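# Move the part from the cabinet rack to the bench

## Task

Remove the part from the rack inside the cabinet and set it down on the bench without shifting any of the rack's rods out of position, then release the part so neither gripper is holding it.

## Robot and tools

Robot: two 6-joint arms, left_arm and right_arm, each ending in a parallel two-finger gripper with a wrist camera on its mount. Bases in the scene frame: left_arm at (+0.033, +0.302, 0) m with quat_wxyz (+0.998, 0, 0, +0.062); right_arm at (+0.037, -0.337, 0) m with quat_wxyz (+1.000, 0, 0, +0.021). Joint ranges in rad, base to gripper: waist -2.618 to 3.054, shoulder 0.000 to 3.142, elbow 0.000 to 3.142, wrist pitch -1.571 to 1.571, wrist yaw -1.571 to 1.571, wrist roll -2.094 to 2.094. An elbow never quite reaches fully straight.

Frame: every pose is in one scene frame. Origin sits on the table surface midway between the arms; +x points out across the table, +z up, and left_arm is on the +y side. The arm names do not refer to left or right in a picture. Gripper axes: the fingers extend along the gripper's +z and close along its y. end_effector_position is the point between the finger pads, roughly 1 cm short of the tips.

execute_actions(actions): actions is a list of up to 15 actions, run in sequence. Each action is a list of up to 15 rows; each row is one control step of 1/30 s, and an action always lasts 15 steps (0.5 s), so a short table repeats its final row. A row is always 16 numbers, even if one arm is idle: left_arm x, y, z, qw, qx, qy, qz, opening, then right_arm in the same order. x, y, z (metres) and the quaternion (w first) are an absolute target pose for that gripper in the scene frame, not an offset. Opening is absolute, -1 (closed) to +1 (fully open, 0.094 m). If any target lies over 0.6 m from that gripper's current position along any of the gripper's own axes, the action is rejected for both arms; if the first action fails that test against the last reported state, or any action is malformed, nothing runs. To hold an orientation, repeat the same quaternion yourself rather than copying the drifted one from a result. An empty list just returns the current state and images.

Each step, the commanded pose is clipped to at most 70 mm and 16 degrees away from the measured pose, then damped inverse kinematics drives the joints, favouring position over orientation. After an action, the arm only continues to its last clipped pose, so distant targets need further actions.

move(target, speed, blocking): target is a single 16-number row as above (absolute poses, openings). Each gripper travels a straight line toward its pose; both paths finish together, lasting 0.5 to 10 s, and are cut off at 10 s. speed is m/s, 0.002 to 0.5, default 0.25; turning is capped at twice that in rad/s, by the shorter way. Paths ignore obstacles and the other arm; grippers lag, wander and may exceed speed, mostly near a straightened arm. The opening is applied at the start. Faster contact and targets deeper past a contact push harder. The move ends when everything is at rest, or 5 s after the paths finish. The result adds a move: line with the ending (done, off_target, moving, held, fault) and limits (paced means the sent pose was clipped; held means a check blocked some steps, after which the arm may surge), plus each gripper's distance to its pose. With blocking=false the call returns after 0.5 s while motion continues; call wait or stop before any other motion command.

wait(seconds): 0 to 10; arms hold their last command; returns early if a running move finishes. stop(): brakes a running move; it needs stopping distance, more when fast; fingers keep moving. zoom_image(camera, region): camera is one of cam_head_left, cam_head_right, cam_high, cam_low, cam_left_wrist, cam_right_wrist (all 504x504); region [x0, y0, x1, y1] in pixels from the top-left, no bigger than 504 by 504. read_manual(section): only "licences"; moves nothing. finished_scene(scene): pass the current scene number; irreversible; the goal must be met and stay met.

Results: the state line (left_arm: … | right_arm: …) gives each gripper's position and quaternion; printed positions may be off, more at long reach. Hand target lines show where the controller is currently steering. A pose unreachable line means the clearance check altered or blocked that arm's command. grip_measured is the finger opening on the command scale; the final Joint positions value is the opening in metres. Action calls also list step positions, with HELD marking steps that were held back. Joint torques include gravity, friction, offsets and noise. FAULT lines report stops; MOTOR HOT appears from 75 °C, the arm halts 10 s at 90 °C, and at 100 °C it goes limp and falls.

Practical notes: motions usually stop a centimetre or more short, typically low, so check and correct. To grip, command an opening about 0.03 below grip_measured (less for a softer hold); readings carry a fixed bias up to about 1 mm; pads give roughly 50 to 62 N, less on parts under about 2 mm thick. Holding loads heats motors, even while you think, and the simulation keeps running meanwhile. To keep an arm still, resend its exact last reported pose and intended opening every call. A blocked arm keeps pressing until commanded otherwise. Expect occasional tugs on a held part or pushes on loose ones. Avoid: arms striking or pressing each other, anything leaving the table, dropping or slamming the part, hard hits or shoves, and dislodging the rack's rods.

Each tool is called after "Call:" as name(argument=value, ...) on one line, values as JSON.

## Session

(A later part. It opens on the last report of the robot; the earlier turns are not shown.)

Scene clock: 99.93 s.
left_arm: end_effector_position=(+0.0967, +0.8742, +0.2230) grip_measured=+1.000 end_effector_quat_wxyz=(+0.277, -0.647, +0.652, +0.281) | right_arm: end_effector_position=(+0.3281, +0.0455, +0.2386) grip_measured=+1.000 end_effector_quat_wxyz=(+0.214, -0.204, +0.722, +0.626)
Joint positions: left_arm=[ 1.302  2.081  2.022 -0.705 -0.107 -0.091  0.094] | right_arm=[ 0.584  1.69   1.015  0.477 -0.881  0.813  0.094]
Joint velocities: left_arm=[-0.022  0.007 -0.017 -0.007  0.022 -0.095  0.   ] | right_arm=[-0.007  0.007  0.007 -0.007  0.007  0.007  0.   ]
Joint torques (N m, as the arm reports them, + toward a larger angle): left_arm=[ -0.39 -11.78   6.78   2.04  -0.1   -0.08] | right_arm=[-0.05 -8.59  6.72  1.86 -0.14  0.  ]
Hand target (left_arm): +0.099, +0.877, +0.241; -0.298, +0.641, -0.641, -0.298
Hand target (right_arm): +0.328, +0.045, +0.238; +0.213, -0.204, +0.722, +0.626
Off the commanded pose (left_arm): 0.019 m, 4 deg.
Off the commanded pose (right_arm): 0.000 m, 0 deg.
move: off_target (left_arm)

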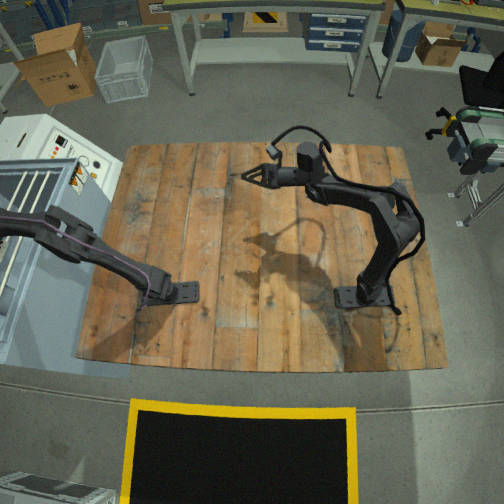

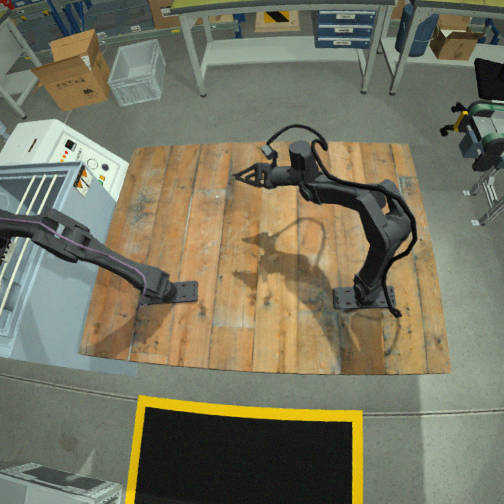

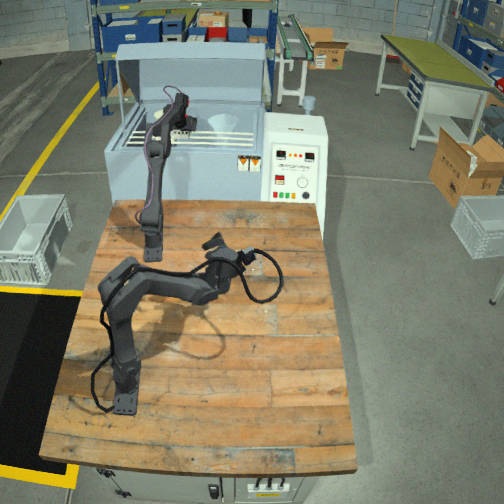

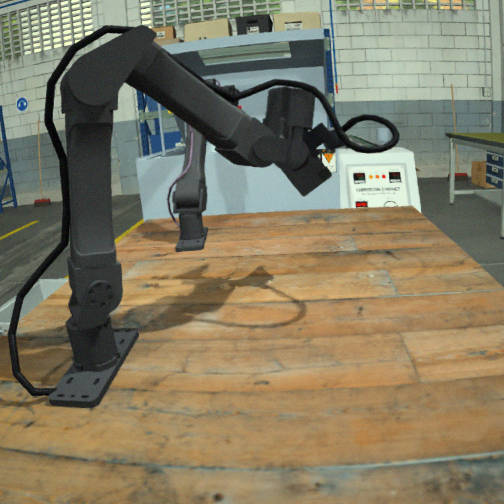

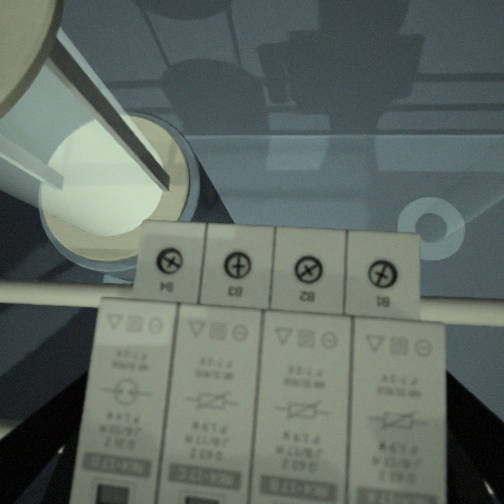

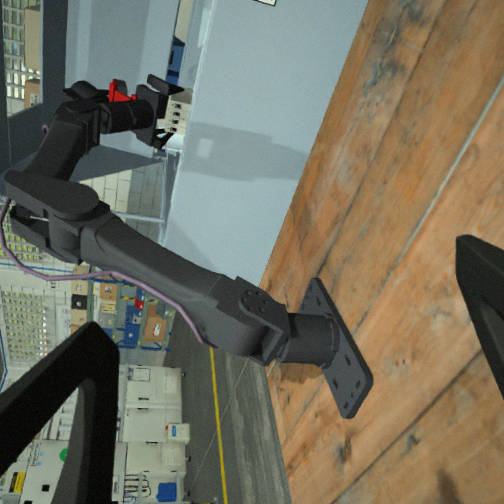

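Call:
execute_actions(actions=[[[0.099,0.878,0.241,0.299,-0.641,0.641,0.299,0.9,0.3281,0.0454,0.2382,0.213,-0.204,0.722,0.626,1],[0.099,0.878,0.241,0.299,-0.641,0.641,0.299,0.85,0.3281,0.0454,0.2382,0.213,-0.204,0.722,0.626,1],[0.099,0.878,0.241,0.299,-0.641,0.641,0.299,0.8,0.3281,0.0454,0.2382,0.213,-0.204,0.722,0.626,1],[0.099,0.878,0.241,0.299,-0.641,0.641,0.299,0.77,0.3281,0.0454,0.2382,0.213,-0.204,0.722,0.626,1],[0.099,0.878,0.241,0.299,-0.641,0.641,0.299,0.74,0.3281,0.0454,0.2382,0.213,-0.204,0.722,0.626,1],[0.099,0.878,0.241,0.299,-0.641,0.641,0.299,0.72,0.3281,0.0454,0.2382,0.213,-0.204,0.722,0.626,1],[0.099,0.878,0.241,0.299,-0.641,0.641,0.299,0.70,0.3281,0.0454,0.2382,0.213,-0.204,0.722,0.626,1],[0.099,0.878,0.241,0.299,-0.641,0.641,0.299,0.68,0.3281,0.0454,0.2382,0.213,-0.204,0.722,0.626,1],[0.099,0.878,0.241,0.299,-0.641,0.641,0.299,0.66,0.3281,0.0454,0.2382,0.213,-0.204,0.722,0.626,1],[0.099,0.878,0.241,0.299,-0.641,0.641,0.299,0.64,0.3281,0.0454,0.2382,0.213,-0.204,0.722,0.626,1],[0.099,0.878,0.241,0.299,-0.641,0.641,0.299,0.62,0.3281,0.0454,0.2382,0.213,-0.204,0.722,0.626,1],[0.099,0.878,0.241,0.299,-0.641,0.641,0.299,0.60,0.3281,0.0454,0.2382,0.213,-0.204,0.722,0.626,1]],[[0.099,0.878,0.241,0.299,-0.641,0.641,0.299,0.585,0.3281,0.0454,0.2382,0.213,-0.204,0.722,0.626,1],[0.099,0.878,0.241,0.299,-0.641,0.641,0.299,0.57,0.3281,0.0454,0.2382,0.213,-0.204,0.722,0.626,1],[0.099,0.878,0.241,0.299,-0.641,0.641,0.299,0.555,0.3281,0.0454,0.2382,0.213,-0.204,0.722,0.626,1],[0.099,0.878,0.241,0.299,-0.641,0.641,0.299,0.54,0.3281,0.0454,0.2382,0.213,-0.204,0.722,0.626,1],[0.099,0.878,0.241,0.299,-0.641,0.641,0.299,0.525,0.3281,0.0454,0.2382,0.213,-0.204,0.722,0.626,1],[0.099,0.878,0.241,0.299,-0.641,0.641,0.299,0.51,0.3281,0.0454,0.2382,0.213,-0.204,0.722,0.626,1],[0.099,0.878,0.241,0.299,-0.641,0.641,0.299,0.495,0.3281,0.0454,0.2382,0.213,-0.204,0.722,0.626,1]]])

Scene clock: 112.07 s.
left_arm: end_effector_position=(+0.0977, +0.8754, +0.2244) grip_measured=+0.568 end_effector_quat_wxyz=(+0.281, -0.646, +0.651, +0.283) | right_arm: end_effector_position=(+0.3281, +0.0455, +0.2386) grip_measured=+1.000 end_effector_quat_wxyz=(+0.214, -0.204, +0.722, +0.626)
Joint positions: left_arm=[ 1.301  2.081  2.022 -0.697 -0.106 -0.092  0.074] | right_arm=[ 0.584  1.69   1.015  0.477 -0.881  0.813  0.094]
Joint velocities: left_arm=[ 0.012  0.002  0.002 -0.051  0.037 -0.037  0.   ] | right_arm=[ 0.007 -0.012  0.002  0.022 -0.081 -0.037  0.   ]
Joint torques (N m, as the arm reports them, + toward a larger angle): left_arm=[ -0.4  -11.58   6.98   2.03  -0.1   -0.07] | right_arm=[-0.05 -8.58  6.73  1.86 -0.14  0.  ]
Hand target (left_arm): +0.099, +0.878, +0.241; -0.299, +0.641, -0.641, -0.299
Hand target (right_arm): +0.328, +0.045, +0.238; +0.213, -0.204, +0.722, +0.626
Off the commanded pose (left_arm): 0.017 m, 3 deg.
Off the commanded pose (right_arm): 0.000 m, 0 deg.
Step readings (end_effector_position; steps 1 to 15: 1st action; 16 to 30: 2nd action):
0: left_arm (+0.0968, +0.8753, +0.2242) | right_arm (+0.3281, +0.0455, +0.2386)
1: left_arm (+0.0968, +0.8753, +0.2242) | right_arm (+0.3281, +0.0455, +0.2386)
2: left_arm (+0.0968, +0.8753, +0.2242) | right_arm (+0.3281, +0.0455, +0.2386)
4: left_arm (+0.0968, +0.8753, +0.2242) | right_arm (+0.3281, +0.0455, +0.2386)
8: left_arm (+0.0967, +0.8753, +0.2242) | right_arm (+0.3281, +0.0455, +0.2386)
15: left_arm (+0.0977, +0.8754, +0.2244) | right_arm (+0.3281, +0.0455, +0.2386)
16: left_arm (+0.0977, +0.8754, +0.2244) | right_arm (+0.3281, +0.0455, +0.2386)
17: left_arm (+0.0977, +0.8754, +0.2244) | right_arm (+0.3281, +0.0455, +0.2386)
19: left_arm (+0.0977, +0.8754, +0.2244) | right_arm (+0.3281, +0.0455, +0.2386)
23: left_arm (+0.0977, +0.8754, +0.2244) | right_arm (+0.3281, +0.0455, +0.2386)
30: end_effector_position above

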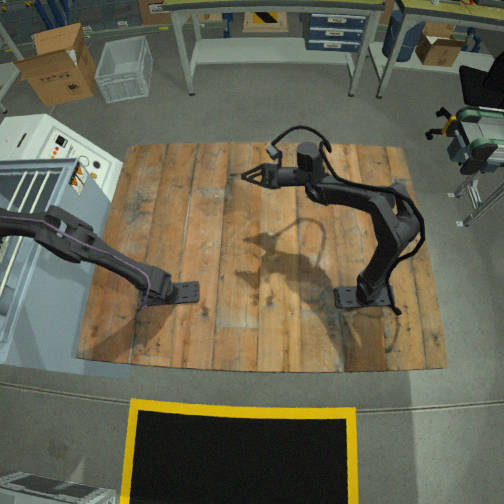

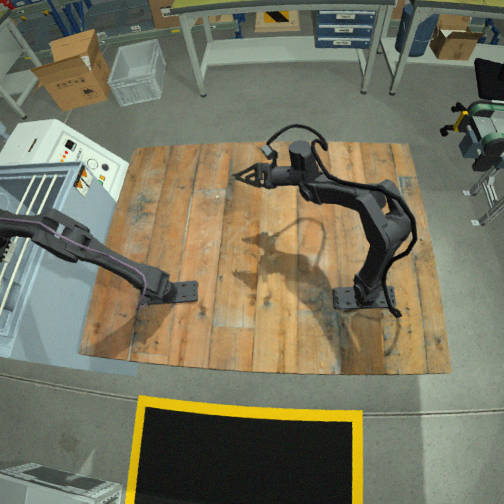

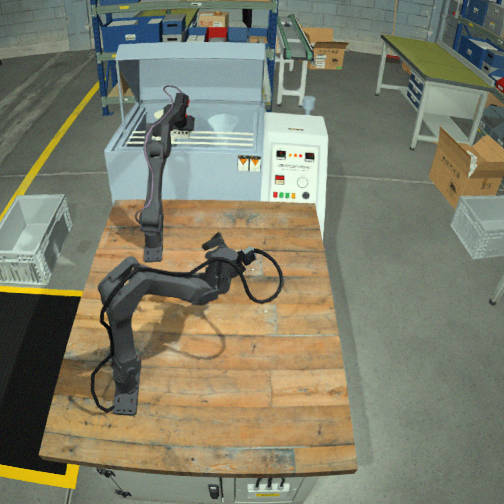

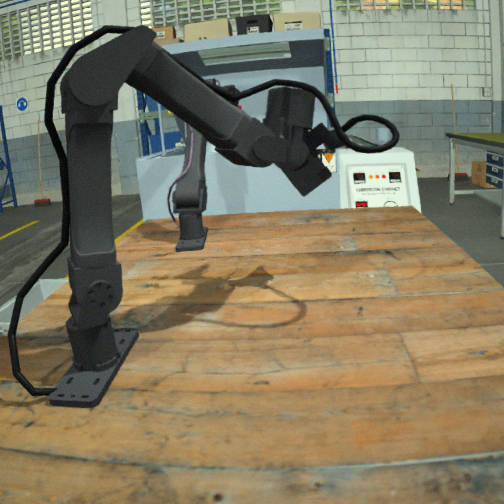

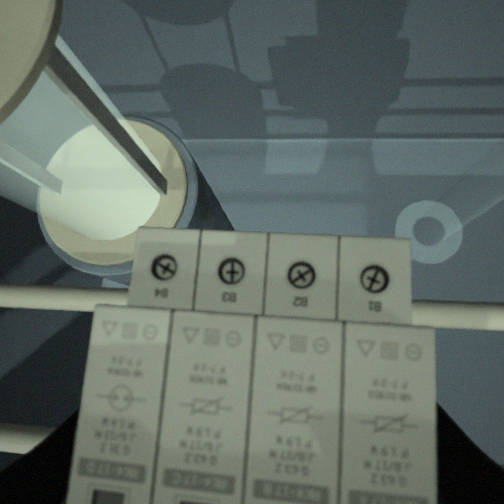

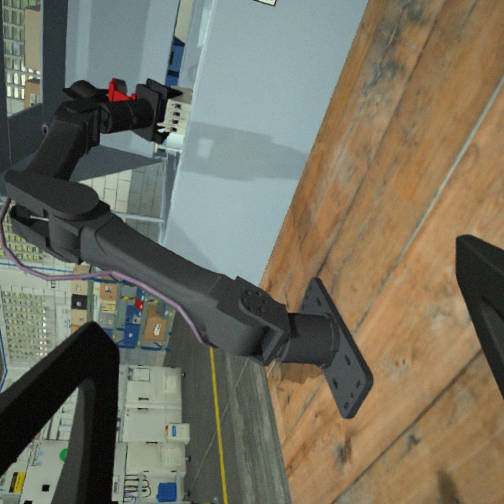

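Call:
execute_actions(actions=[[[0.099,0.878,0.244,0.299,-0.641,0.641,0.299,0.52,0.3281,0.0454,0.2382,0.213,-0.204,0.722,0.626,1],[0.099,0.878,0.246,0.299,-0.641,0.641,0.299,0.52,0.3281,0.0454,0.2382,0.213,-0.204,0.722,0.626,1],[0.099,0.878,0.248,0.299,-0.641,0.641,0.299,0.52,0.3281,0.0454,0.2382,0.213,-0.204,0.722,0.626,1],[0.099,0.878,0.250,0.299,-0.641,0.641,0.299,0.52,0.3281,0.0454,0.2382,0.213,-0.204,0.722,0.626,1],[0.099,0.878,0.252,0.299,-0.641,0.641,0.299,0.52,0.3281,0.0454,0.2382,0.213,-0.204,0.722,0.626,1],[0.099,0.878,0.254,0.299,-0.641,0.641,0.299,0.52,0.3281,0.0454,0.2382,0.213,-0.204,0.722,0.626,1],[0.099,0.878,0.256,0.299,-0.641,0.641,0.299,0.52,0.3281,0.0454,0.2382,0.213,-0.204,0.722,0.626,1],[0.099,0.878,0.258,0.299,-0.641,0.641,0.299,0.52,0.3281,0.0454,0.2382,0.213,-0.204,0.722,0.626,1],[0.099,0.878,0.260,0.299,-0.641,0.641,0.299,0.52,0.3281,0.0454,0.2382,0.213,-0.204,0.722,0.626,1],[0.099,0.878,0.262,0.299,-0.641,0.641,0.299,0.52,0.3281,0.0454,0.2382,0.213,-0.204,0.722,0.626,1],[0.099,0.878,0.264,0.299,-0.641,0.641,0.299,0.52,0.3281,0.0454,0.2382,0.213,-0.204,0.722,0.626,1],[0.099,0.878,0.266,0.299,-0.641,0.641,0.299,0.52,0.3281,0.0454,0.2382,0.213,-0.204,0.722,0.626,1],[0.099,0.878,0.268,0.299,-0.641,0.641,0.299,0.52,0.3281,0.0454,0.2382,0.213,-0.204,0.722,0.626,1],[0.099,0.878,0.270,0.299,-0.641,0.641,0.299,0.52,0.3281,0.0454,0.2382,0.213,-0.204,0.722,0.626,1],[0.099,0.878,0.272,0.299,-0.641,0.641,0.299,0.52,0.3281,0.0454,0.2382,0.213,-0.204,0.722,0.626,1]],[[0.099,0.878,0.274,0.299,-0.641,0.641,0.299,0.52,0.3281,0.0454,0.2382,0.213,-0.204,0.722,0.626,1],[0.099,0.878,0.276,0.299,-0.641,0.641,0.299,0.52,0.3281,0.0454,0.2382,0.213,-0.204,0.722,0.626,1],[0.099,0.878,0.278,0.299,-0.641,0.641,0.299,0.52,0.3281,0.0454,0.2382,0.213,-0.204,0.722,0.626,1],[0.099,0.878,0.280,0.299,-0.641,0.641,0.299,0.52,0.3281,0.0454,0.2382,0.213,-0.204,0.722,0.626,1],[0.099,0.878,0.282,0.299,-0.641,0.641,0.299,0.52,0.3281,0.0454,0.2382,0.213,-0.204,0.722,0.626,1],[0.099,0.878,0.284,0.299,-0.641,0.641,0.299,0.52,0.3281,0.0454,0.2382,0.213,-0.204,0.722,0.626,1]]])

Scene clock: 126.57 s.
left_arm: end_effector_position=(+0.0959, +0.8626, +0.2298) grip_measured=+0.568 end_effector_quat_wxyz=(+0.244, -0.658, +0.666, +0.255) | right_arm: end_effector_position=(+0.3281, +0.0455, +0.2386) grip_measured=+1.000 end_effector_quat_wxyz=(+0.214, -0.204, +0.722, +0.626)
Joint positions: left_arm=[ 1.301  2.135  2.197 -0.919 -0.106 -0.095  0.074] | right_arm=[ 0.584  1.69   1.015  0.477 -0.881  0.813  0.094]
Joint velocities: left_arm=[-0.007 -0.012  0.012  0.051 -0.051 -0.022 -0.   ] | right_arm=[ 0.007 -0.002  0.012  0.051  0.037 -0.007  0.   ]
Joint torques (N m, as the arm reports them, + toward a larger angle): left_arm=[ -0.35 -12.49  12.74   2.16  -0.09  -0.06] | right_arm=[-0.05 -8.58  6.72  1.86 -0.14 -0.01]
Hand target (left_arm): +0.098, +0.873, +0.284; -0.299, +0.641, -0.641, -0.299
Hand target (right_arm): +0.328, +0.045, +0.238; +0.213, -0.204, +0.722, +0.626
Off the commanded pose (left_arm): 0.056 m, 9 deg.
Off the commanded pose (right_arm): 0.000 m, 0 deg.
Step readings (end_effector_position; steps 1 to 15: 1st action; 16 to 30: 2nd action):
0: left_arm (+0.0977, +0.8754, +0.2244) | right_arm (+0.3281, +0.0455, +0.2386)
1: left_arm (+0.0977, +0.8754, +0.2244) | right_arm (+0.3281, +0.0455, +0.2386)
2: left_arm (+0.0977, +0.8754, +0.2244) | right_arm (+0.3281, +0.0455, +0.2386)
4: left_arm (+0.0977, +0.8754, +0.2244) | right_arm (+0.3281, +0.0455, +0.2386)
8: left_arm (+0.0976, +0.8746, +0.2250) | right_arm (+0.3281, +0.0455, +0.2386)
15: left_arm (+0.0971, +0.8712, +0.2271) | right_arm (+0.3281, +0.0455, +0.2386)
16: left_arm (+0.0971, +0.8707, +0.2273) | right_arm (+0.3281, +0.0455, +0.2386)
17: left_arm (+0.0970, +0.8701, +0.2279) | right_arm (+0.3281, +0.0455, +0.2386)
19: left_arm (+0.0968, +0.8689, +0.2287) | right_arm (+0.3281, +0.0455, +0.2386)
23: left_arm (+0.0964, +0.8661, +0.2299) | right_arm (+0.3281, +0.0455, +0.2386)
30: end_effector_position above

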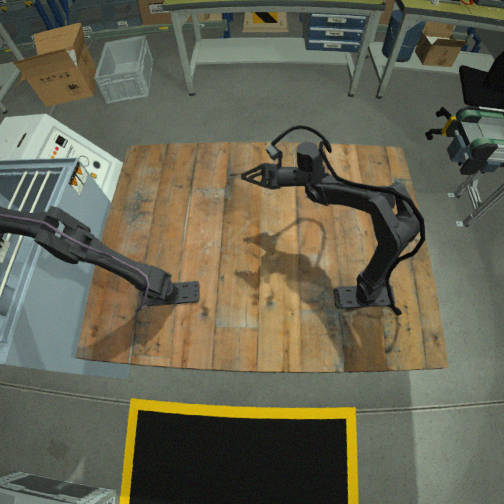

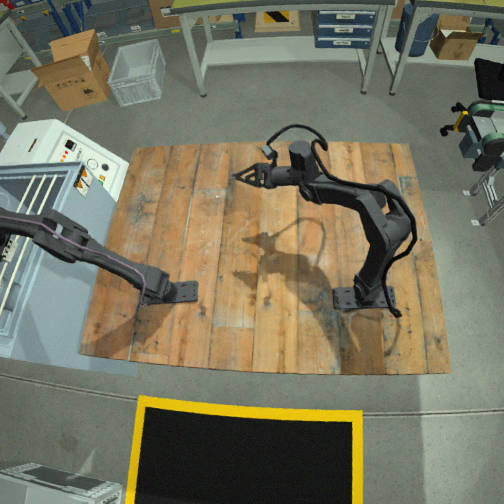

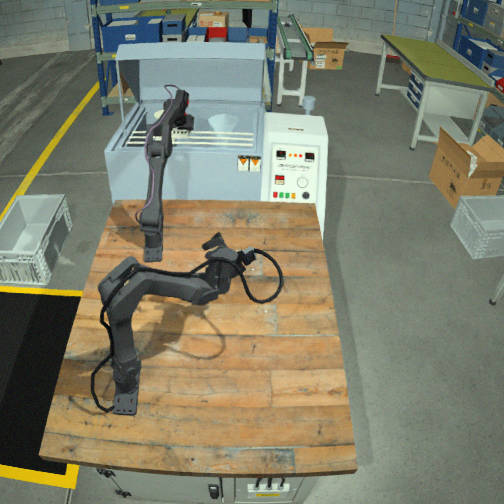

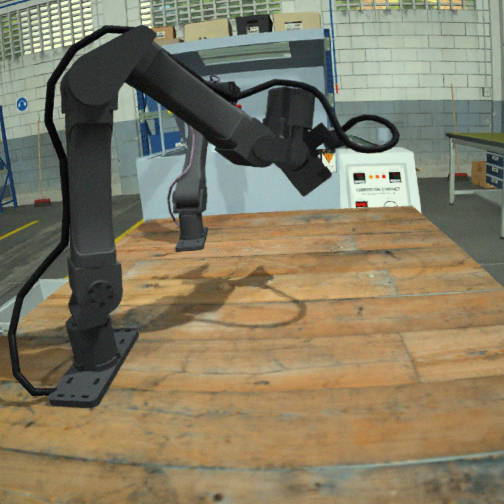

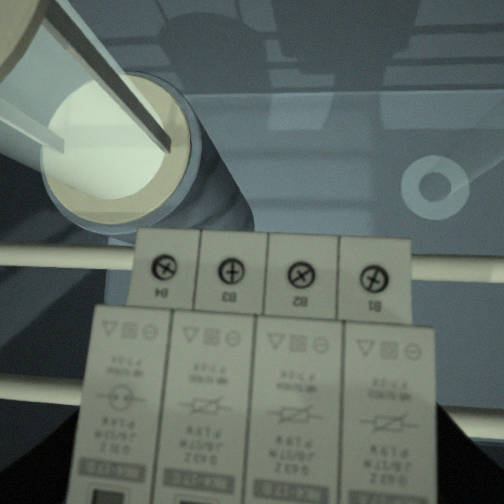

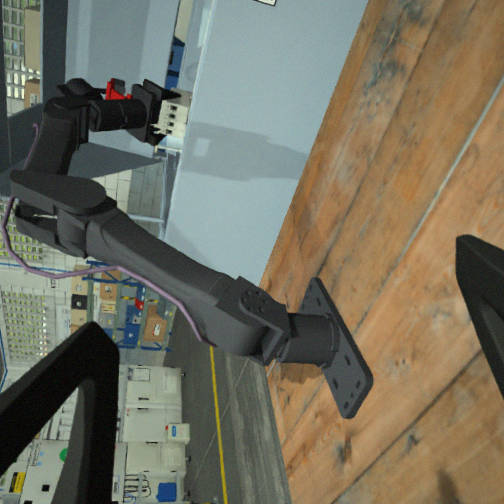

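Call:
execute_actions(actions=[[[0.099,0.875,0.287,0.304,-0.638,0.638,0.304,0.52,0.3281,0.0454,0.2382,0.213,-0.204,0.722,0.626,1],[0.099,0.877,0.289,0.307,-0.637,0.637,0.307,0.52,0.3281,0.0454,0.2382,0.213,-0.204,0.722,0.626,1],[0.099,0.878,0.291,0.310,-0.6355,0.6355,0.310,0.52,0.3281,0.0454,0.2382,0.213,-0.204,0.722,0.626,1],[0.099,0.880,0.293,0.313,-0.634,0.634,0.313,0.52,0.3281,0.0454,0.2382,0.213,-0.204,0.722,0.626,1],[0.099,0.881,0.295,0.316,-0.633,0.633,0.316,0.52,0.3281,0.0454,0.2382,0.213,-0.204,0.722,0.626,1],[0.099,0.882,0.297,0.319,-0.631,0.631,0.319,0.52,0.3281,0.0454,0.2382,0.213,-0.204,0.722,0.626,1],[0.099,0.883,0.299,0.322,-0.6295,0.6295,0.322,0.52,0.3281,0.0454,0.2382,0.213,-0.204,0.722,0.626,1],[0.099,0.884,0.301,0.325,-0.628,0.628,0.325,0.52,0.3281,0.0454,0.2382,0.213,-0.204,0.722,0.626,1],[0.099,0.885,0.303,0.328,-0.6265,0.6265,0.328,0.52,0.3281,0.0454,0.2382,0.213,-0.204,0.722,0.626,1],[0.099,0.886,0.306,0.332,-0.6243,0.6243,0.332,0.52,0.3281,0.0454,0.2382,0.213,-0.204,0.722,0.626,1],[0.099,0.885,0.309,0.334,-0.623,0.623,0.334,0.52,0.3281,0.0454,0.2382,0.213,-0.204,0.722,0.626,1],[0.099,0.884,0.312,0.336,-0.622,0.622,0.336,0.52,0.3281,0.0454,0.2382,0.213,-0.204,0.722,0.626,1],[0.099,0.883,0.315,0.338,-0.621,0.621,0.338,0.52,0.3281,0.0454,0.2382,0.213,-0.204,0.722,0.626,1],[0.099,0.882,0.318,0.340,-0.620,0.620,0.340,0.52,0.3281,0.0454,0.2382,0.213,-0.204,0.722,0.626,1],[0.099,0.881,0.321,0.342,-0.619,0.619,0.342,0.52,0.3281,0.0454,0.2382,0.213,-0.204,0.722,0.626,1]],[[0.099,0.880,0.324,0.344,-0.618,0.618,0.344,0.52,0.3281,0.0454,0.2382,0.213,-0.204,0.722,0.626,1],[0.099,0.879,0.327,0.345,-0.617,0.617,0.345,0.52,0.3281,0.0454,0.2382,0.213,-0.204,0.722,0.626,1],[0.099,0.878,0.330,0.347,-0.616,0.616,0.347,0.52,0.3281,0.0454,0.2382,0.213,-0.204,0.722,0.626,1],[0.099,0.876,0.333,0.348,-0.6154,0.6154,0.348,0.52,0.3281,0.0454,0.2382,0.213,-0.204,0.722,0.626,1]]])

Scene clock: 148.57 s.
left_arm: end_effector_position=(+0.0925, +0.8598, +0.2677) grip_measured=+0.568 end_effector_quat_wxyz=(+0.277, -0.646, +0.649, +0.290) | right_arm: end_effector_position=(+0.3281, +0.0455, +0.2386) grip_measured=+1.000 end_effector_quat_wxyz=(+0.214, -0.204, +0.722, +0.626)
Joint positions: left_arm=[ 1.301  2.053  2.153 -0.851 -0.123 -0.087  0.074] | right_arm=[ 0.584  1.69   1.015  0.477 -0.881  0.813  0.094]
Joint velocities: left_arm=[ 0.012 -0.002  0.017 -0.007 -0.051 -0.022  0.   ] | right_arm=[ 0.002  0.002 -0.002 -0.022  0.007  0.007  0.   ]
Joint torques (N m, as the arm reports them, + toward a larger angle): left_arm=[ -0.89 -13.39   9.78   2.84  -0.17   0.03] | right_arm=[-0.05 -8.58  6.72  1.86 -0.13  0.  ]
Hand target (left_arm): +0.098, +0.868, +0.333; -0.346, +0.616, -0.616, -0.347
Hand target (right_arm): +0.328, +0.045, +0.238; +0.213, -0.204, +0.722, +0.626
Off the commanded pose (left_arm): 0.068 m, 12 deg.
Off the commanded pose (right_arm): 0.000 m, 0 deg.
Step readings (end_effector_position; steps 1 to 15: 1st action; 16 to 30: 2nd action):
0: left_arm (+0.0958, +0.8621, +0.2297) | right_arm (+0.3281, +0.0455, +0.2386)
1: left_arm (+0.0958, +0.8621, +0.2297) | right_arm (+0.3281, +0.0455, +0.2386)
2: left_arm (+0.0957, +0.8622, +0.2297) | right_arm (+0.3281, +0.0455, +0.2386)
4: left_arm (+0.0958, +0.8623, +0.2298) | right_arm (+0.3281, +0.0455, +0.2386)
8: left_arm (+0.0956, +0.8637, +0.2311) | right_arm (+0.3281, +0.0455, +0.2386)
15: left_arm (+0.0945, +0.8642, +0.2384) | right_arm (+0.3281, +0.0455, +0.2386)
16: left_arm (+0.0943, +0.8633, +0.2406) | right_arm (+0.3281, +0.0455, +0.2386)
17: left_arm (+0.0940, +0.8621, +0.2431) | right_arm (+0.3281, +0.0455, +0.2386)
19: left_arm (+0.0934, +0.8603, +0.2497) | right_arm (+0.3281, +0.0455, +0.2386)
23: left_arm (+0.0926, +0.8585, +0.2634) | right_arm (+0.3281, +0.0455, +0.2386)
30: end_effector_position above

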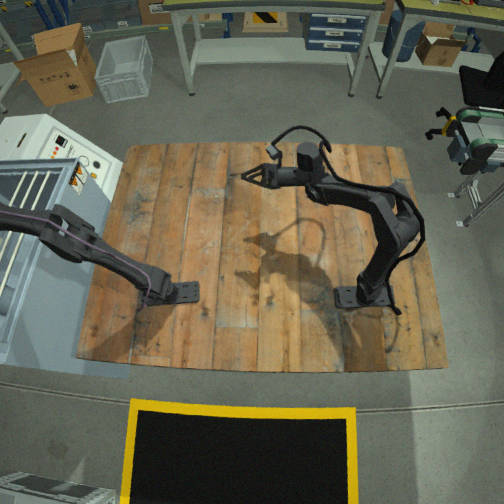

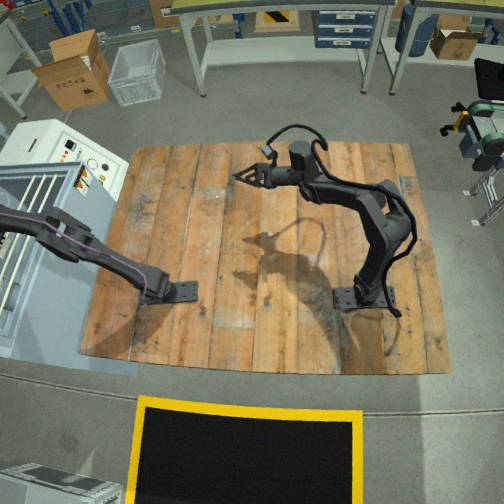

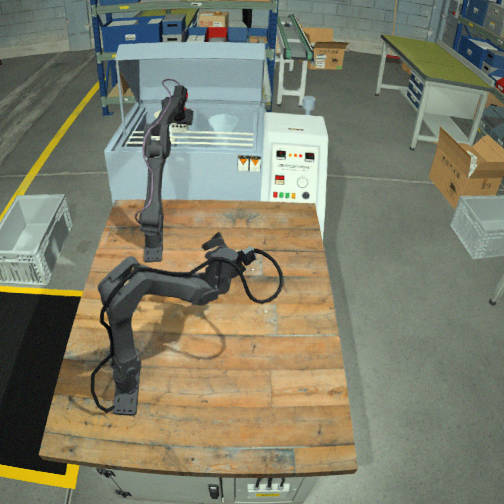

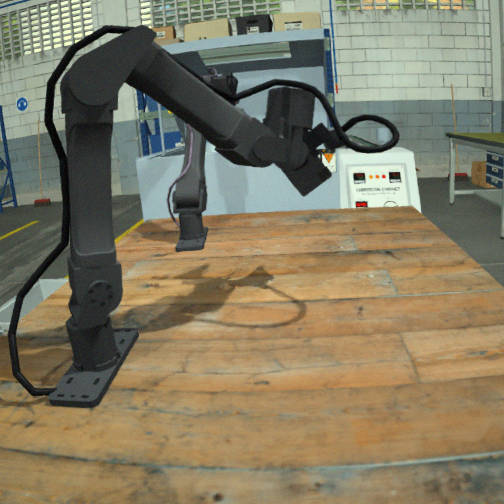

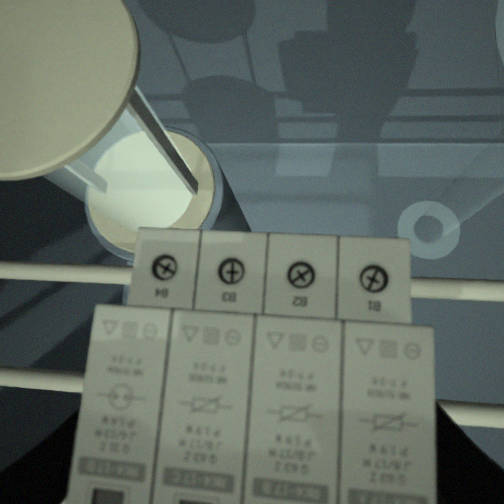

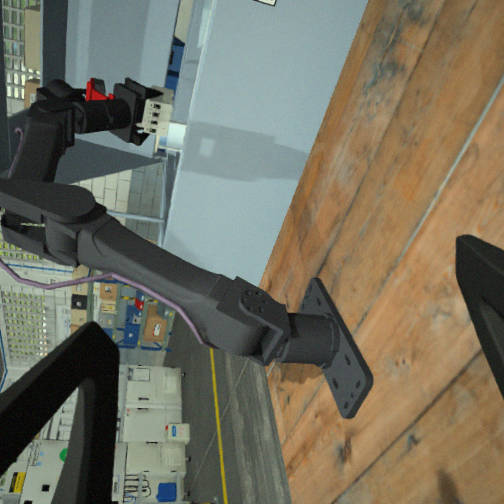

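Call:
execute_actions(actions=[[[0.099,0.866,0.336,0.348,-0.6154,0.6154,0.348,0.52,0.3281,0.0454,0.2382,0.213,-0.204,0.722,0.626,1],[0.099,0.863,0.339,0.348,-0.6154,0.6154,0.348,0.52,0.3281,0.0454,0.2382,0.213,-0.204,0.722,0.626,1],[0.099,0.860,0.342,0.348,-0.6154,0.6154,0.348,0.52,0.3281,0.0454,0.2382,0.213,-0.204,0.722,0.626,1],[0.099,0.857,0.345,0.348,-0.6154,0.6154,0.348,0.52,0.3281,0.0454,0.2382,0.213,-0.204,0.722,0.626,1],[0.099,0.854,0.348,0.348,-0.6154,0.6154,0.348,0.52,0.3281,0.0454,0.2382,0.213,-0.204,0.722,0.626,1],[0.099,0.851,0.351,0.348,-0.6154,0.6154,0.348,0.52,0.3281,0.0454,0.2382,0.213,-0.204,0.722,0.626,1],[0.099,0.848,0.354,0.348,-0.6154,0.6154,0.348,0.52,0.3281,0.0454,0.2382,0.213,-0.204,0.722,0.626,1],[0.099,0.845,0.357,0.348,-0.6154,0.6154,0.348,0.52,0.3281,0.0454,0.2382,0.213,-0.204,0.722,0.626,1],[0.099,0.842,0.360,0.348,-0.6154,0.6154,0.348,0.52,0.3281,0.0454,0.2382,0.213,-0.204,0.722,0.626,1],[0.099,0.839,0.363,0.348,-0.6154,0.6154,0.348,0.52,0.3281,0.0454,0.2382,0.213,-0.204,0.722,0.626,1],[0.099,0.836,0.366,0.348,-0.6154,0.6154,0.348,0.52,0.3281,0.0454,0.2382,0.213,-0.204,0.722,0.626,1],[0.099,0.833,0.369,0.348,-0.6154,0.6154,0.348,0.52,0.3281,0.0454,0.2382,0.213,-0.204,0.722,0.626,1],[0.099,0.830,0.372,0.348,-0.6154,0.6154,0.348,0.52,0.3281,0.0454,0.2382,0.213,-0.204,0.722,0.626,1],[0.099,0.827,0.375,0.348,-0.6154,0.6154,0.348,0.52,0.3281,0.0454,0.2382,0.213,-0.204,0.722,0.626,1],[0.099,0.824,0.378,0.348,-0.6154,0.6154,0.348,0.52,0.3281,0.0454,0.2382,0.213,-0.204,0.722,0.626,1]],[[0.099,0.820,0.381,0.348,-0.6154,0.6154,0.348,0.52,0.3281,0.0454,0.2382,0.213,-0.204,0.722,0.626,1],[0.099,0.816,0.384,0.348,-0.6154,0.6154,0.348,0.52,0.3281,0.0454,0.2382,0.213,-0.204,0.722,0.626,1],[0.099,0.812,0.387,0.348,-0.6154,0.6154,0.348,0.52,0.3281,0.0454,0.2382,0.213,-0.204,0.722,0.626,1],[0.099,0.808,0.390,0.348,-0.6154,0.6154,0.348,0.52,0.3281,0.0454,0.2382,0.213,-0.204,0.722,0.626,1],[0.099,0.804,0.393,0.348,-0.6154,0.6154,0.348,0.52,0.3281,0.0454,0.2382,0.213,-0.204,0.722,0.626,1],[0.099,0.800,0.396,0.348,-0.6154,0.6154,0.348,0.52,0.3281,0.0454,0.2382,0.213,-0.204,0.722,0.626,1],[0.099,0.796,0.398,0.348,-0.6154,0.6154,0.348,0.52,0.3281,0.0454,0.2382,0.213,-0.204,0.722,0.626,1],[0.099,0.792,0.400,0.348,-0.6154,0.6154,0.348,0.52,0.3281,0.0454,0.2382,0.213,-0.204,0.722,0.626,1]]])

Scene clock: 162.93 s.
left_arm: end_effector_position=(+0.0962, +0.7860, +0.3328) grip_measured=+0.568 end_effector_quat_wxyz=(+0.279, -0.637, +0.655, +0.295) | right_arm: end_effector_position=(+0.3281, +0.0455, +0.2386) grip_measured=+1.000 end_effector_quat_wxyz=(+0.214, -0.204, +0.722, +0.626)
Joint positions: left_arm=[ 1.262  1.83   2.112 -1.026 -0.148 -0.093  0.074] | right_arm=[ 0.584  1.69   1.015  0.477 -0.881  0.813  0.094]
Joint velocities: left_arm=[-0.002  0.002 -0.007  0.007 -0.037 -0.081  0.   ] | right_arm=[ 0.007  0.017 -0.002  0.037  0.007 -0.007  0.   ]
Joint torques (N m, as the arm reports them, + toward a larger angle): left_arm=[ -0.75 -10.99  12.7    2.53  -0.18  -0.08] | right_arm=[-0.05 -8.58  6.72  1.86 -0.14 -0.01]
Hand target (left_arm): +0.097, +0.785, +0.399; -0.348, +0.616, -0.616, -0.348
Hand target (right_arm): +0.328, +0.045, +0.238; +0.213, -0.204, +0.722, +0.626
Off the commanded pose (left_arm): 0.068 m, 11 deg.
Off the commanded pose (right_arm): 0.000 m, 0 deg.
Step readings (end_effector_position; steps 1 to 15: 1st action; 16 to 30: 2nd action):
0: left_arm (+0.0925, +0.8598, +0.2677) | right_arm (+0.3281, +0.0455, +0.2386)
1: left_arm (+0.0924, +0.8596, +0.2676) | right_arm (+0.3281, +0.0455, +0.2386)
2: left_arm (+0.0926, +0.8584, +0.2672) | right_arm (+0.3281, +0.0455, +0.2386)
4: left_arm (+0.0928, +0.8550, +0.2674) | right_arm (+0.3281, +0.0455, +0.2386)
8: left_arm (+0.0943, +0.8461, +0.2756) | right_arm (+0.3281, +0.0455, +0.2386)
15: left_arm (+0.0958, +0.8267, +0.3029) | right_arm (+0.3281, +0.0455, +0.2386)
16: left_arm (+0.0956, +0.8238, +0.3054) | right_arm (+0.3281, +0.0455, +0.2386)
17: left_arm (+0.0957, +0.8208, +0.3075) | right_arm (+0.3281, +0.0455, +0.2386)
19: left_arm (+0.0956, +0.8144, +0.3109) | right_arm (+0.3281, +0.0455, +0.2386)
23: left_arm (+0.0960, +0.8010, +0.3200) | right_arm (+0.3281, +0.0455, +0.2386)
30: end_effector_position above

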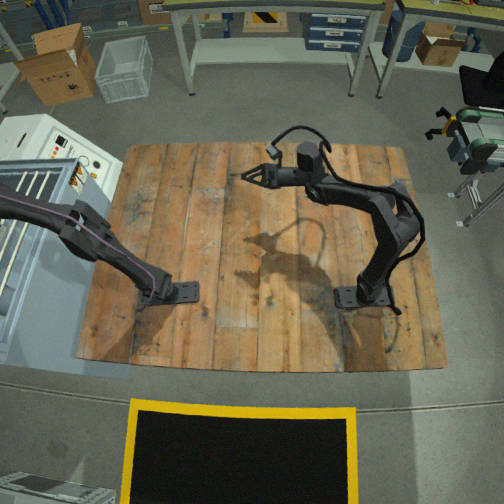

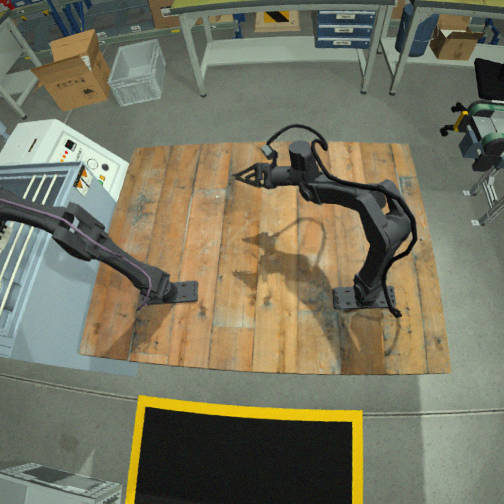

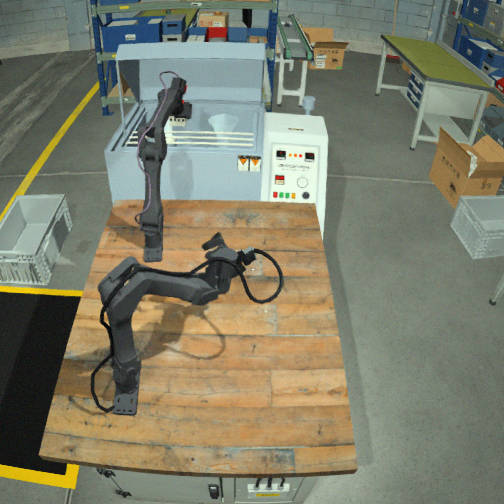

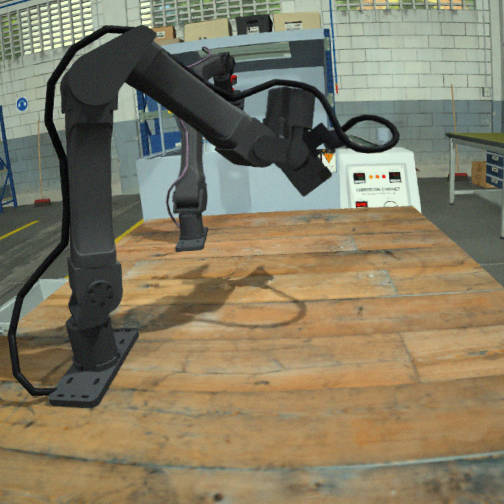

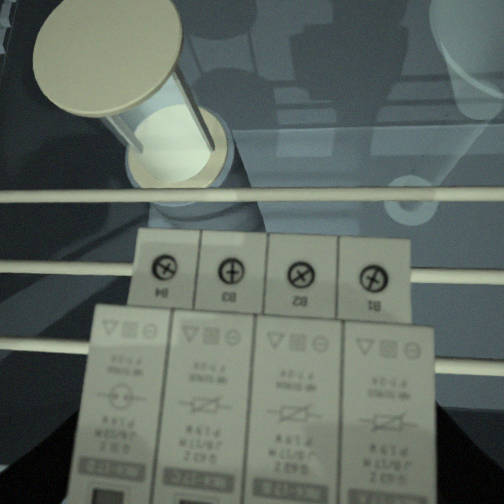

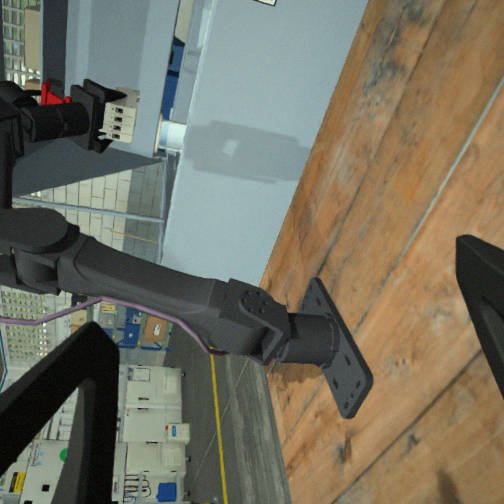

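Call:
move(target=[0.2,0.62,0.46,0.422,-0.448,0.746,0.253,0.52,0.3281,0.0454,0.2382,0.213,-0.204,0.722,0.626,1], speed=0.12)

Call:
move(target=[0.352,0.418,0.16,0.4848,-0.151,0.857,0.0853,0.52,0.3281,0.0454,0.2382,0.213,-0.204,0.722,0.626,1], speed=0.15)

Scene clock: 173.60 s.
left_arm: end_effector_position=(+0.1931, +0.6167, +0.4052) grip_measured=+0.567 end_effector_quat_wxyz=(+0.346, -0.476, +0.781, +0.209) | right_arm: end_effector_position=(+0.3281, +0.0455, +0.2386) grip_measured=+1.000 end_effector_quat_wxyz=(+0.214, -0.204, +0.721, +0.626)
Joint positions: left_arm=[ 0.98   1.51   2.124 -1.353  0.011  0.005  0.074] | right_arm=[ 0.584  1.69   1.015  0.478 -0.881  0.813  0.094]
Joint velocities: left_arm=[ 0.012 -0.022  0.012 -0.037  0.037  0.007 -0.001] | right_arm=[ 0.027 -0.017 -0.027  0.022  0.007  0.022  0.   ]
Joint torques (N m, as the arm reports them, + toward a larger angle): left_arm=[-0.68 -6.87 10.7   2.67  0.02  0.03] | right_arm=[-0.05 -8.59  6.72  1.86 -0.14  0.  ]
Hand target (left_arm): +0.195, +0.613, +0.459; +0.421, -0.448, +0.747, +0.254
Hand target (right_arm): +0.328, +0.045, +0.238; +0.213, -0.204, +0.722, +0.626
Off the commanded pose (left_arm): 0.055 m, 11 deg.
Off the commanded pose (right_arm): 0.000 m, 0 deg.
move: off_target (left_arm)

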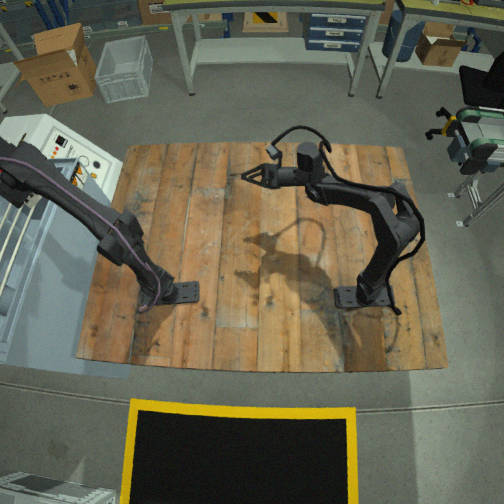

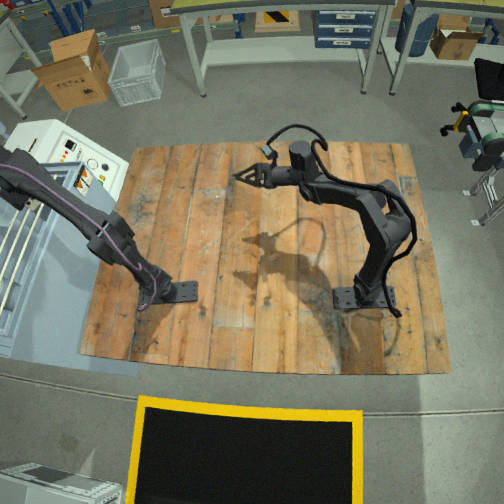

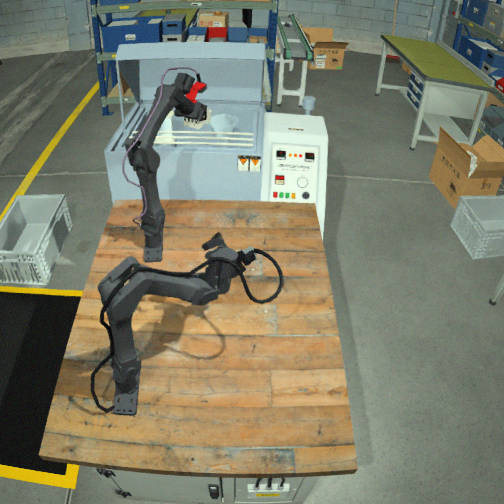

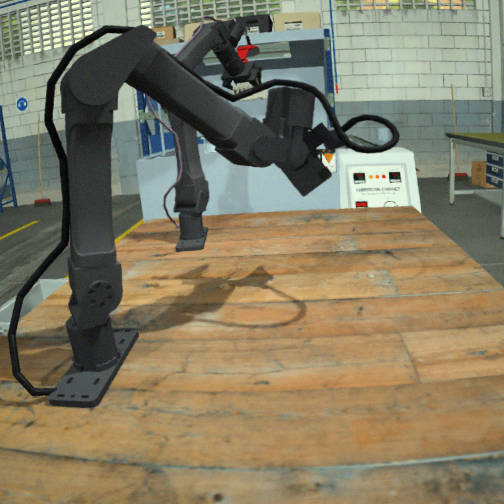

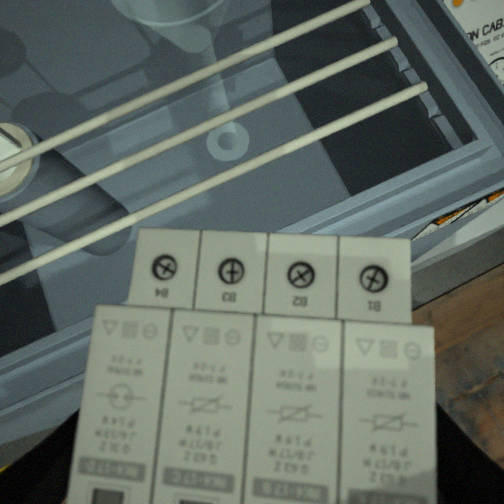

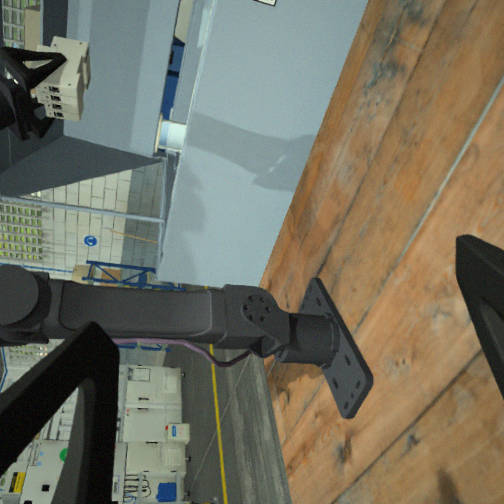

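Scene clock: 177.07 s.
left_arm: end_effector_position=(+0.3191, +0.4072, +0.1280) grip_measured=+0.566 end_effector_quat_wxyz=(+0.418, -0.159, +0.891, +0.075) | right_arm: end_effector_position=(+0.3281, +0.0455, +0.2386) grip_measured=+1.000 end_effector_quat_wxyz=(+0.214, -0.204, +0.721, +0.626)
Joint positions: left_arm=[ 0.224  0.946  0.524 -0.272 -0.004 -0.003  0.074] | right_arm=[ 0.584  1.69   1.015  0.478 -0.881  0.813  0.094]
Joint velocities: left_arm=[-0.017 -0.002  0.007  0.051  0.022  0.022  0.   ] | right_arm=[-0.012  0.012 -0.002  0.037  0.022 -0.081  0.   ]
Joint torques (N m, as the arm reports them, + toward a larger angle): left_arm=[-0.75 -1.55  8.97  3.06 -0.05 -0.02] | right_arm=[-0.05 -8.59  6.72  1.85 -0.13  0.  ]
Hand target (left_arm): +0.340, +0.413, +0.160; +0.481, -0.151, +0.859, +0.086
Hand target (right_arm): +0.328, +0.045, +0.238; +0.213, -0.204, +0.722, +0.626
Off the commanded pose (left_arm): 0.047 m, 9 deg.
Off the commanded pose (right_arm): 0.000 m, 0 deg.
move: off_target (left_arm)

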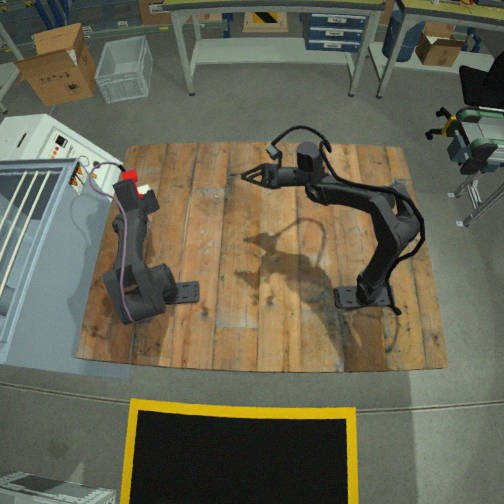

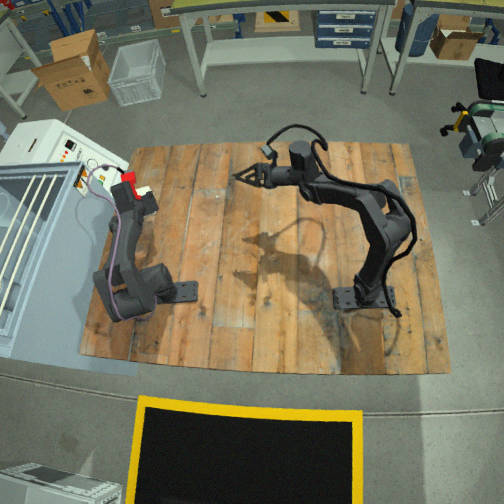

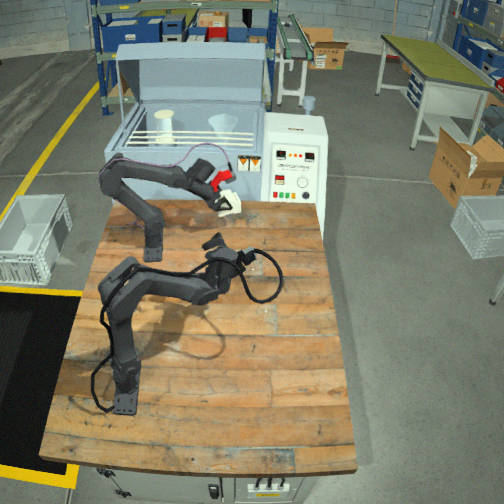

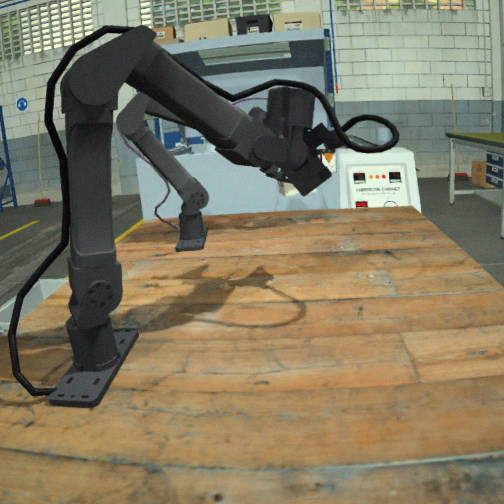

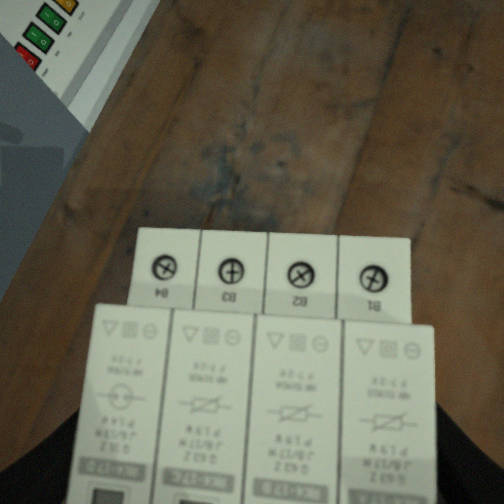

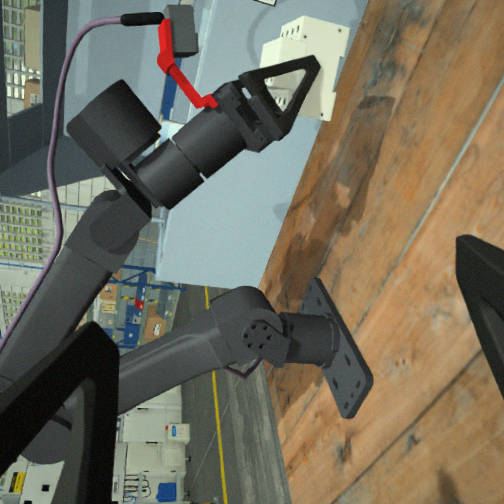

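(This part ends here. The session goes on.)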